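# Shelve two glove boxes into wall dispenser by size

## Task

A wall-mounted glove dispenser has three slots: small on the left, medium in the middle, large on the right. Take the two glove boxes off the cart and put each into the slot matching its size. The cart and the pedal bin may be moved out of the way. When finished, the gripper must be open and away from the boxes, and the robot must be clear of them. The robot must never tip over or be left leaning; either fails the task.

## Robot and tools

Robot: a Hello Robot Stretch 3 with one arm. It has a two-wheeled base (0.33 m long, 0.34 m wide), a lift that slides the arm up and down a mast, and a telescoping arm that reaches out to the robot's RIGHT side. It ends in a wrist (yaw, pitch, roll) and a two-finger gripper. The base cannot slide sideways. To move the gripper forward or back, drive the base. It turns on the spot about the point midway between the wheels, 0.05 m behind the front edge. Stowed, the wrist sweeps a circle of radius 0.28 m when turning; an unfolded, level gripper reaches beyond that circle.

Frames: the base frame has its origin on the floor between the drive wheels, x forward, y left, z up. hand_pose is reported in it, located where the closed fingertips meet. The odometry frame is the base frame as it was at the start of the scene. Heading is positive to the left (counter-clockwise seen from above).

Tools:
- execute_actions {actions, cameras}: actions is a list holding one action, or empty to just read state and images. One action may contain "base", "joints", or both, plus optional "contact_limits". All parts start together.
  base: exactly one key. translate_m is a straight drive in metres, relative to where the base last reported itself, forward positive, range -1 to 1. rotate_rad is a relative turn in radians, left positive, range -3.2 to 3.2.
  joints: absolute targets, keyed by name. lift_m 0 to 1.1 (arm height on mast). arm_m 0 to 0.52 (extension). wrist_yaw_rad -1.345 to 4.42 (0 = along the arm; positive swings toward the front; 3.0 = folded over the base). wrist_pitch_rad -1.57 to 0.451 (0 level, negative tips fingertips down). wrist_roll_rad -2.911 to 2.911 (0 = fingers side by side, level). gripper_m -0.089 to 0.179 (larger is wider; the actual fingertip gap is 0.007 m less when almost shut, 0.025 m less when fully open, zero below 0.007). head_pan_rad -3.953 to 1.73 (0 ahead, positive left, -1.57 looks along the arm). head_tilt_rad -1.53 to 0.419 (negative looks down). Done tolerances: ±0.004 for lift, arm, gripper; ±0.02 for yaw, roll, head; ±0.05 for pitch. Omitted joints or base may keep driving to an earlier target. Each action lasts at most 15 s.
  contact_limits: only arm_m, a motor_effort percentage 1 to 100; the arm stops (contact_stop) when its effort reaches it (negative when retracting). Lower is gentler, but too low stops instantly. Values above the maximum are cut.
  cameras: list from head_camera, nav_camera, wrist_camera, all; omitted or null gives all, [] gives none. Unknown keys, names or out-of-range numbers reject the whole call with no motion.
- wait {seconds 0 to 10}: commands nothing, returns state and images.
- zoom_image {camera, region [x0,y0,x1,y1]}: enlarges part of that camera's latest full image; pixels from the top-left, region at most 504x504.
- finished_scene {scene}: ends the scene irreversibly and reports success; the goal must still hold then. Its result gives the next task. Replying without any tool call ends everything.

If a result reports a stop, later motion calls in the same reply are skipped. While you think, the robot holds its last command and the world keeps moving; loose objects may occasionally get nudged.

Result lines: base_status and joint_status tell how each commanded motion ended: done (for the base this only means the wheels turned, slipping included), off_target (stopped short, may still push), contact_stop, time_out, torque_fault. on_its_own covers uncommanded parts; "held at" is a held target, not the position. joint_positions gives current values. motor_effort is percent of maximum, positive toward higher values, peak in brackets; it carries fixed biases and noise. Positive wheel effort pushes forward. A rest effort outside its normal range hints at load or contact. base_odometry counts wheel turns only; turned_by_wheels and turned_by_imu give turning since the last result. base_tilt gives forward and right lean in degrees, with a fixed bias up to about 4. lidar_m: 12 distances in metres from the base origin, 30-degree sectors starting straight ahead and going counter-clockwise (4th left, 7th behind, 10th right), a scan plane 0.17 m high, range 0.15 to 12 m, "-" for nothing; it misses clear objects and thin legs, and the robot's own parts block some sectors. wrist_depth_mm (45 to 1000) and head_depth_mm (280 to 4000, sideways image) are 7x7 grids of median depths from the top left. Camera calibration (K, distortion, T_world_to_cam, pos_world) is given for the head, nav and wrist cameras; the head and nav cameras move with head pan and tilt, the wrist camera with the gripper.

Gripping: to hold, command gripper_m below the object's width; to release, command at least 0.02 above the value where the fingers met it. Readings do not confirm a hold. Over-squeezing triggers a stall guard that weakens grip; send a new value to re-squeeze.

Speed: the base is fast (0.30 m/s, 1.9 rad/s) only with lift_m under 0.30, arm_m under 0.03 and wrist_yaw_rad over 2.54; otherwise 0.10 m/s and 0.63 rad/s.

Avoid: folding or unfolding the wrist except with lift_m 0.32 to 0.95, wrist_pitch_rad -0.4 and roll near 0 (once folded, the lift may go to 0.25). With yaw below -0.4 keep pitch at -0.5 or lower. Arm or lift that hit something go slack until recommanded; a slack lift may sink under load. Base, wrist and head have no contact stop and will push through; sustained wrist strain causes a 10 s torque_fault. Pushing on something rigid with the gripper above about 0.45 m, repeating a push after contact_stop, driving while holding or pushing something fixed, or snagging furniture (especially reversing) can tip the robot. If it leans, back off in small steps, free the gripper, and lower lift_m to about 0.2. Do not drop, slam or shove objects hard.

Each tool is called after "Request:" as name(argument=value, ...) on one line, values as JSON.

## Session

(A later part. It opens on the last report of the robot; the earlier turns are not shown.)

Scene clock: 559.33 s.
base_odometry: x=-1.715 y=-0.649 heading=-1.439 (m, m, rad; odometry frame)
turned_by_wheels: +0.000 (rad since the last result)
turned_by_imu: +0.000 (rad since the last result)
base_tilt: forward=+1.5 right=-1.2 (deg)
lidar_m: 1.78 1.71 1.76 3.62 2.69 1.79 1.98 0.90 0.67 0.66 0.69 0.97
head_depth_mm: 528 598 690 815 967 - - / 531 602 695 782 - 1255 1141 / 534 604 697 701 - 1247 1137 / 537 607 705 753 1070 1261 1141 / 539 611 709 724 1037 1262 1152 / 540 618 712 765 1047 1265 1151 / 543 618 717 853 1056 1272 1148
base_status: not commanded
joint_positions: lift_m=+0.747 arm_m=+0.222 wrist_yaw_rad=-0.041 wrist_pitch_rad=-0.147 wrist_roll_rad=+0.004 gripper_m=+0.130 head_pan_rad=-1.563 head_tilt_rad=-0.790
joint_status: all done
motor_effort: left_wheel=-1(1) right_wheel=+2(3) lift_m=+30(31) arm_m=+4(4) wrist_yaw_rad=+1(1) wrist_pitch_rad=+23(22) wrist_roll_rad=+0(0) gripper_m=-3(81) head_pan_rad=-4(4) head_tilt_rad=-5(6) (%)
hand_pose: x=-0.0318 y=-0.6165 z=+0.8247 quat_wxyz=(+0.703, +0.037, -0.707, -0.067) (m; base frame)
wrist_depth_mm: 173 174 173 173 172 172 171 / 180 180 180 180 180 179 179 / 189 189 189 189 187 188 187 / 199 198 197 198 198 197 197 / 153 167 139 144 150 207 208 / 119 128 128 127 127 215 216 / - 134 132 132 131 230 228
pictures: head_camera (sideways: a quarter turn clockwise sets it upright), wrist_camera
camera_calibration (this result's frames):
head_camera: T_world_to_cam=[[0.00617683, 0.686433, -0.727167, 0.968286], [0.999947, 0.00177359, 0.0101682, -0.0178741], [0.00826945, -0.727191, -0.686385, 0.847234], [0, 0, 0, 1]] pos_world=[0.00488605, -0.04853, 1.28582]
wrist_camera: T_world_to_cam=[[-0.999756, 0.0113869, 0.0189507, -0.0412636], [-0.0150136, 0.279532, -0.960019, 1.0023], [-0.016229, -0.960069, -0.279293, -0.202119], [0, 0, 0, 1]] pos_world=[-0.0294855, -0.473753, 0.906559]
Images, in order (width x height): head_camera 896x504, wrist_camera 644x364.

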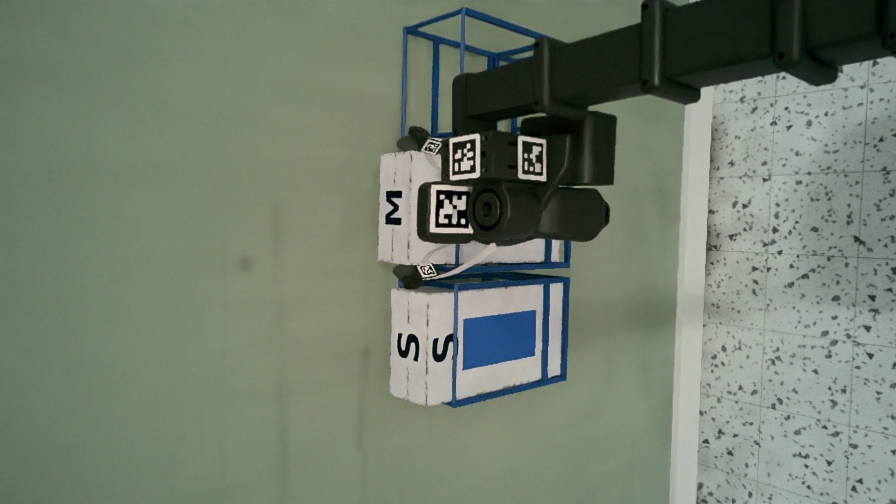

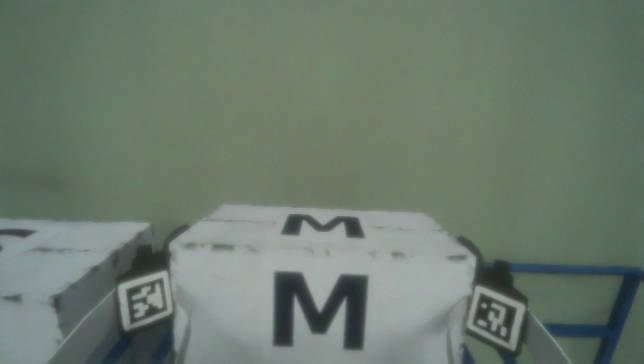

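Request:
execute_actions(actions=[{"joints": {"lift_m": 0.740, "gripper_m": 0.136}}], cameras=["head_camera", "wrist_camera"])

Scene clock: 565.57 s.
base_odometry: x=-1.715 y=-0.649 heading=-1.439 (m, m, rad; odometry frame)
turned_by_wheels: +0.000 (rad since the last result)
turned_by_imu: +0.000 (rad since the last result)
base_tilt: forward=+1.5 right=-1.2 (deg)
lidar_m: 1.78 1.71 1.76 3.60 2.70 1.78 1.98 0.89 0.67 0.66 0.69 0.97
head_depth_mm: 528 598 689 814 970 - - / 530 601 696 781 - 1249 1140 / 534 605 699 711 - 1247 1145 / 537 609 701 747 1066 1249 1140 / 539 612 708 725 1042 1267 1147 / 542 614 716 762 1047 1264 1139 / 545 620 716 854 1057 1278 1149
base_status: not commanded
joint_positions: lift_m=+0.740 arm_m=+0.222 wrist_yaw_rad=-0.041 wrist_pitch_rad=-0.124 wrist_roll_rad=+0.004 gripper_m=+0.136 head_pan_rad=-1.563 head_tilt_rad=-0.790
joint_status: all done
motor_effort: left_wheel=-1(1) right_wheel=+2(2) lift_m=+28(29) arm_m=+4(4) wrist_yaw_rad=+0(1) wrist_pitch_rad=+14(22) wrist_roll_rad=+0(0) gripper_m=-1(35) head_pan_rad=-4(4) head_tilt_rad=-5(5) (%)
hand_pose: x=-0.0319 y=-0.6178 z=+0.8234 quat_wxyz=(+0.704, +0.029, -0.708, -0.059) (m; base frame)
wrist_depth_mm: 174 174 174 174 174 173 174 / 181 181 182 180 180 181 181 / 189 190 188 189 188 188 188 / 197 197 198 197 196 196 196 / 152 165 157 162 170 206 205 / 116 129 129 129 128 214 215 / - 138 133 131 132 227 224
pictures: head_camera (sideways: a quarter turn clockwise sets it upright), wrist_camera
camera_calibration (this result's frames):
head_camera: T_world_to_cam=[[0.00617691, 0.686433, -0.727167, 0.968286], [0.999947, 0.00177347, 0.0101682, -0.0178741], [0.00826936, -0.727191, -0.686385, 0.847234], [0, 0, 0, 1]] pos_world=[0.00488604, -0.04853, 1.28582]
wrist_camera: T_world_to_cam=[[-0.999735, 0.0120847, 0.0196141, -0.0414595], [-0.0158354, 0.257915, -0.966038, 0.993014], [-0.016733, -0.966092, -0.257655, -0.225289], [0, 0, 0, 1]] pos_world=[-0.0294935, -0.473262, 0.902056]
Images, in order (width x height): head_camera 896x504, wrist_camera 644x364.

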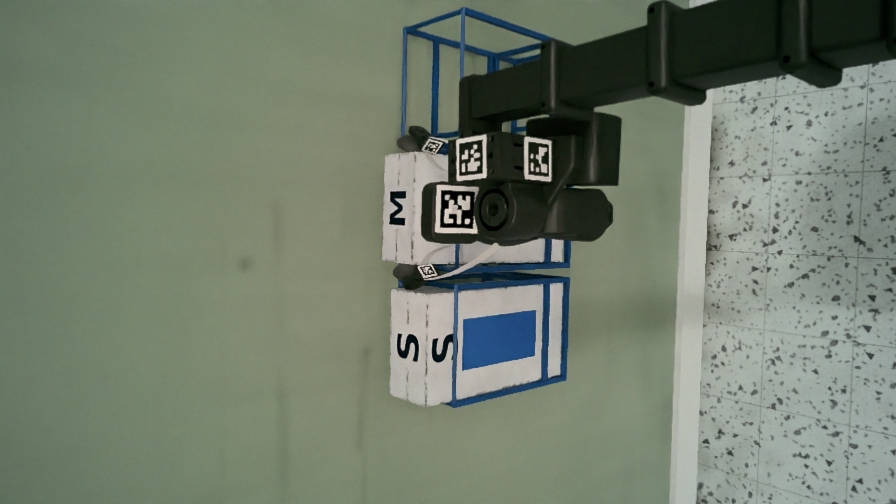

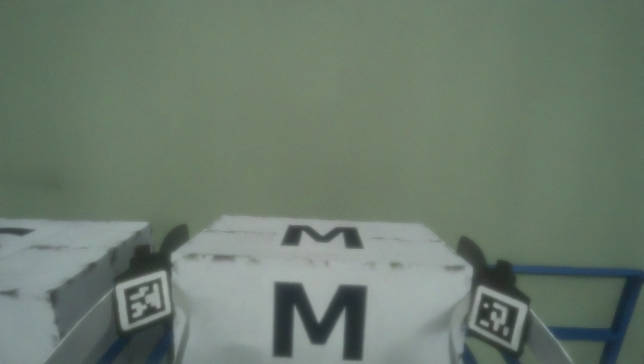

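Request:
execute_actions(actions=[{"joints": {"gripper_m": 0.145}}], cameras=[])

Request:
execute_actions(actions=[{"joints": {"lift_m": 0.79}}], cameras=["head_camera", "wrist_camera"])

Scene clock: 572.50 s.
base_odometry: x=-1.715 y=-0.649 heading=-1.439 (m, m, rad; odometry frame)
turned_by_wheels: +0.000 (rad since the last result)
turned_by_imu: +0.000 (rad since the last result)
base_tilt: forward=+1.5 right=-1.2 (deg)
lidar_m: 1.77 1.71 1.76 3.61 2.70 1.78 1.98 0.90 0.68 0.66 0.69 0.98
head_depth_mm: 528 598 692 817 970 - - / 531 602 696 784 - 1246 1138 / 534 607 697 717 - 1253 1140 / 535 611 703 746 1059 1253 1148 / 538 613 707 725 1042 1271 1150 / 541 615 714 752 1051 1262 1148 / 546 619 718 853 1055 1272 1151
base_status: not commanded
joint_positions: lift_m=+0.740 arm_m=+0.222 wrist_yaw_rad=-0.044 wrist_pitch_rad=-0.117 wrist_roll_rad=+0.004 gripper_m=+0.145 head_pan_rad=-1.563 head_tilt_rad=-0.790
joint_status: all done
motor_effort: left_wheel=-1(2) right_wheel=+2(3) lift_m=+28(28) arm_m=+4(4) wrist_yaw_rad=+3(3) wrist_pitch_rad=+12(14) wrist_roll_rad=+0(0) gripper_m=+1(51) head_pan_rad=-4(4) head_tilt_rad=-5(5) (%)
hand_pose: x=-0.0325 y=-0.6182 z=+0.8252 quat_wxyz=(+0.704, +0.026, -0.708, -0.057) (m; base frame)
wrist_depth_mm: 174 174 174 175 174 175 174 / 182 181 181 181 181 182 182 / 188 189 189 189 189 189 189 / 198 197 196 196 197 196 197 / 155 201 165 170 202 206 205 / 119 130 128 128 129 211 215 / - 137 132 131 131 226 224
pictures: none
No camera images: the call's "cameras" was empty. Leave "cameras" out to get every camera's image.

Scene clock: 573.80 s.
base_odometry: x=-1.715 y=-0.649 heading=-1.439 (m, m, rad; odometry frame)
turned_by_wheels: +0.000 (rad since the last result)
turned_by_imu: +0.000 (rad since the last result)
base_tilt: forward=+1.5 right=-1.2 (deg)
lidar_m: 1.78 1.71 1.76 3.62 2.70 1.79 1.98 0.90 0.68 0.66 0.69 0.98
head_depth_mm: 528 600 690 788 - - 1120 / 530 603 694 - 1078 1251 1138 / 533 607 697 - 1091 1259 1142 / 536 608 700 761 1066 1256 1144 / 538 613 709 727 1037 1267 1142 / 542 617 714 765 1051 1270 1147 / 546 619 718 855 1056 1271 1142
base_status: not commanded
joint_positions: lift_m=+0.790 arm_m=+0.222 wrist_yaw_rad=-0.042 wrist_pitch_rad=-0.108 wrist_roll_rad=+0.004 gripper_m=+0.145 head_pan_rad=-1.563 head_tilt_rad=-0.790
joint_status: all done
motor_effort: left_wheel=-1(1) right_wheel=+2(3) lift_m=+49(50) arm_m=+5(4) wrist_yaw_rad=+2(4) wrist_pitch_rad=+8(11) wrist_roll_rad=+0(0) gripper_m=+1(2) head_pan_rad=-4(4) head_tilt_rad=-5(5) (%)
hand_pose: x=-0.0321 y=-0.6186 z=+0.8767 quat_wxyz=(+0.704, +0.023, -0.708, -0.053) (m; base frame)
wrist_depth_mm: 175 175 175 175 175 175 175 / 182 182 182 181 182 182 182 / 189 189 189 188 189 189 189 / 196 197 197 196 197 196 196 / 205 205 205 205 205 205 205 / 213 - 213 214 214 212 214 / - 158 161 164 173 226 222
pictures: head_camera (sideways: a quarter turn clockwise sets it upright), wrist_camera
camera_calibration (this result's frames):
head_camera: T_world_to_cam=[[0.00617683, 0.686433, -0.727167, 0.968286], [0.999947, 0.00177359, 0.0101682, -0.0178741], [0.00826945, -0.727191, -0.686385, 0.847234], [0, 0, 0, 1]] pos_world=[0.00488605, -0.04853, 1.28582]
wrist_camera: T_world_to_cam=[[-0.999711, 0.0132094, 0.020078, -0.0424447], [-0.0162766, 0.242543, -0.970004, 1.0387], [-0.0176829, -0.970051, -0.242258, -0.228346], [0, 0, 0, 1]] pos_world=[-0.0295638, -0.472877, 0.953079]
Images, in order (width x height): head_camera 896x504, wrist_camera 644x364.

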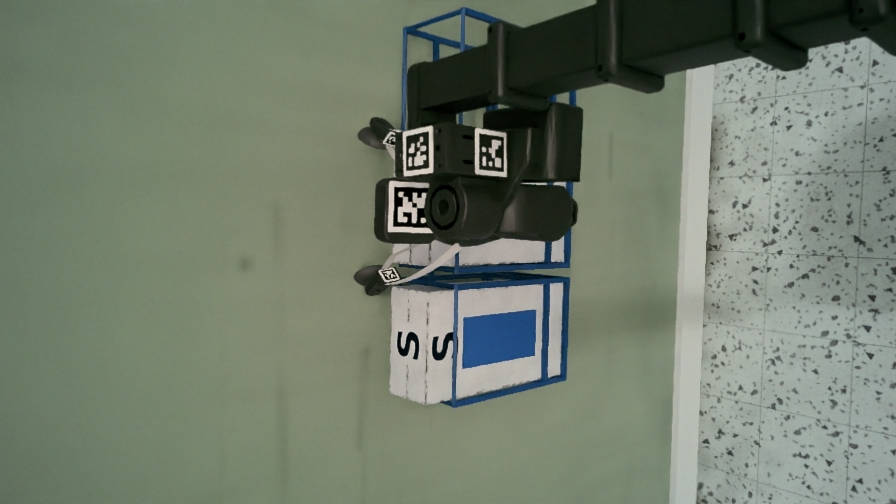

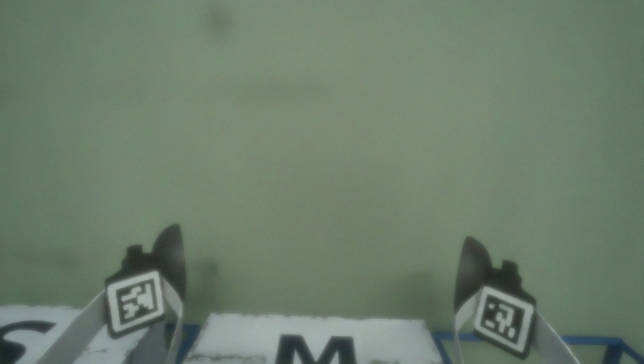

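Request:
execute_actions(actions=[{"joints": {"arm_m": 0.005, "lift_m": 0.82}}], cameras=["head_camera"])

Request:
execute_actions(actions=[{"joints": {"wrist_yaw_rad": 1.8, "wrist_pitch_rad": -0.4}}], cameras=["head_camera", "nav_camera"])

Scene clock: 581.17 s.
base_odometry: x=-1.715 y=-0.649 heading=-1.439 (m, m, rad; odometry frame)
turned_by_wheels: +0.000 (rad since the last result)
turned_by_imu: +0.000 (rad since the last result)
base_tilt: forward=+1.5 right=-1.2 (deg)
lidar_m: 1.77 1.71 1.76 3.61 2.69 1.79 1.98 0.90 0.68 0.66 0.69 0.97
head_depth_mm: 529 598 692 816 1002 1168 - / 531 602 696 800 1038 1200 - / 535 604 698 714 801 - - / 537 609 704 739 832 1259 1154 / 539 613 709 724 1045 1270 1147 / 541 615 714 764 1044 1271 1146 / 545 620 719 858 1056 1272 1154
base_status: not commanded
joint_positions: lift_m=+0.820 arm_m=+0.005 wrist_yaw_rad=-0.041 wrist_pitch_rad=-0.108 wrist_roll_rad=+0.004 gripper_m=+0.145 head_pan_rad=-1.563 head_tilt_rad=-0.790
joint_status: all done
motor_effort: left_wheel=-2(1) right_wheel=+2(2) lift_m=+50(52) arm_m=-3(5) wrist_yaw_rad=+0(1) wrist_pitch_rad=+8(8) wrist_roll_rad=+0(0) gripper_m=+1(1) head_pan_rad=-4(4) head_tilt_rad=-6(5) (%)
hand_pose: x=-0.0318 y=-0.4022 z=+0.9068 quat_wxyz=(+0.704, +0.024, -0.708, -0.053) (m; base frame)
wrist_depth_mm: 374 373 372 371 370 371 372 / 389 386 387 386 386 388 386 / 402 402 400 401 401 403 401 / 416 421 418 417 419 415 415 / 438 429 387 374 438 432 435 / 453 - 345 342 451 456 452 / 475 362 361 359 472 476 476
pictures: head_camera (sideways: a quarter turn clockwise sets it upright)
camera_calibration (this result's frames):
head_camera: T_world_to_cam=[[0.00617689, 0.686447, -0.727154, 0.968269], [0.999947, 0.00177315, 0.010168, -0.0178739], [0.00826917, -0.727178, -0.686399, 0.847253], [0, 0, 0, 1]] pos_world=[0.00488603, -0.0485297, 1.28582]
Images, in order (width x height): head_camera 896x504.

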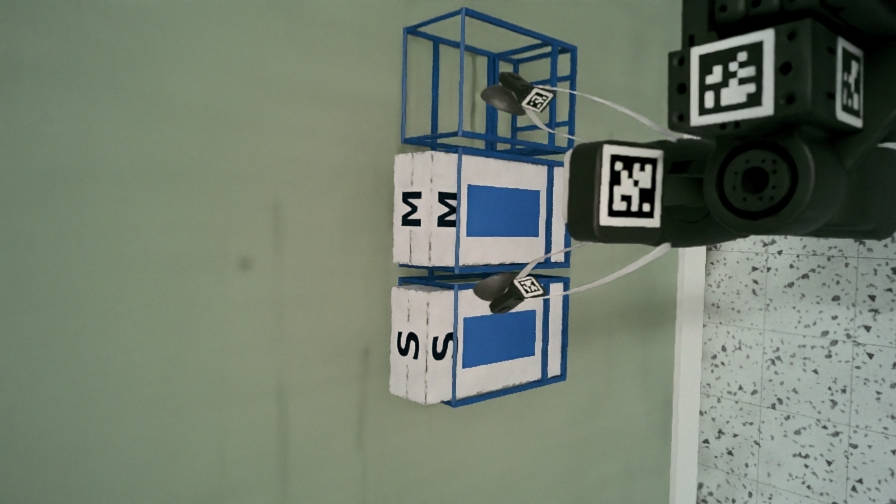

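Scene clock: 583.10 s.
base_odometry: x=-1.715 y=-0.649 heading=-1.439 (m, m, rad; odometry frame)
turned_by_wheels: +0.000 (rad since the last result)
turned_by_imu: +0.000 (rad since the last result)
base_tilt: forward=+1.5 right=-1.2 (deg)
lidar_m: 1.77 1.71 1.76 3.61 2.70 1.78 1.98 0.90 0.68 0.66 0.69 0.98
head_depth_mm: 530 600 693 817 1002 1169 - / 533 602 694 805 1008 - 1082 / 533 604 699 713 1020 - - / 535 608 703 737 1035 1250 - / 538 611 710 726 1041 1256 1192 / 542 617 715 763 1049 1264 - / 545 619 718 856 1064 1287 1151
base_status: not commanded
joint_positions: lift_m=+0.820 arm_m=+0.005 wrist_yaw_rad=+1.798 wrist_pitch_rad=-0.412 wrist_roll_rad=+0.004 gripper_m=+0.145 head_pan_rad=-1.563 head_tilt_rad=-0.790
joint_status: all done
motor_effort: left_wheel=-1(1) right_wheel=+2(2) lift_m=+50(50) arm_m=-2(3) wrist_yaw_rad=+2(1) wrist_pitch_rad=+4(8) wrist_roll_rad=+0(0) gripper_m=+0(1) head_pan_rad=-5(4) head_tilt_rad=-6(5) (%)
hand_pose: x=+0.1980 y=-0.0997 z=+0.8336 quat_wxyz=(+0.544, +0.632, -0.318, +0.450) (m; base frame)
wrist_depth_mm: - - - - - - 966 / - - - - - - 903 / - - - - - - 881 / - - - - - - 825 / - - - - - - 788 / - - - - - - 760 / - 971 987 - - 974 724
pictures: head_camera (sideways: a quarter turn clockwise sets it upright), nav_camera (sideways: a quarter turn counterclockwise sets it upright)
camera_calibration (this result's frames):
head_camera: T_world_to_cam=[[0.00617664, 0.686447, -0.727154, 0.968269], [0.999947, 0.00177351, 0.010168, -0.0178739], [0.00826943, -0.727178, -0.686399, 0.847253], [0, 0, 0, 1]] pos_world=[0.00488605, -0.0485297, 1.28582]
nav_camera: T_world_to_cam=[[0.0501186, -0.740336, 0.670367, -0.830142], [-0.998566, -0.0245045, 0.0475936, -0.00268225], [-0.0188083, -0.671791, -0.740502, 0.925095], [0, 0, 0, 1]] pos_world=[0.0563266, 0.00682062, 1.24166]
Images, in order (width x height): head_camera 896x504, nav_camera 672x504.

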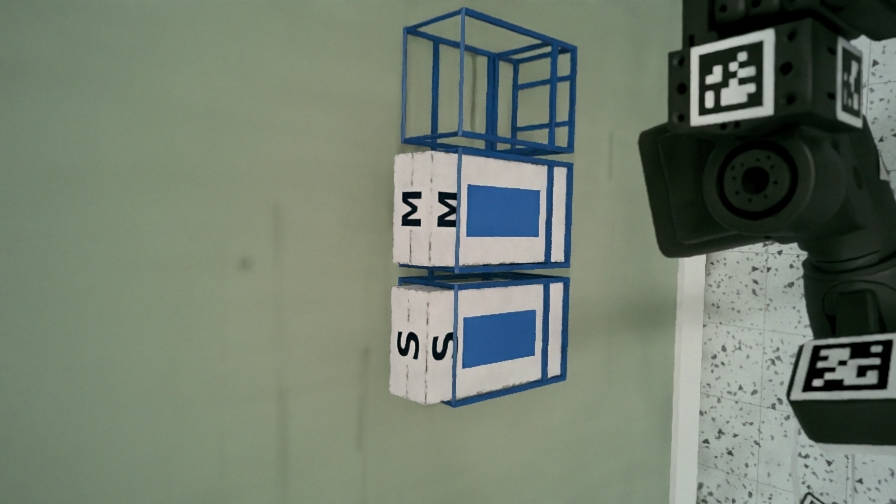

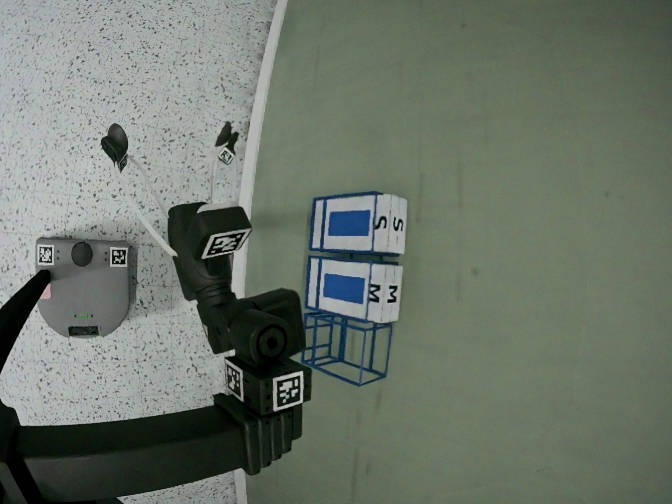

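Both boxes are seated in their slots and the arm is clear.

Request:
finished_scene(scene=2)

The scene is finished: the task was done.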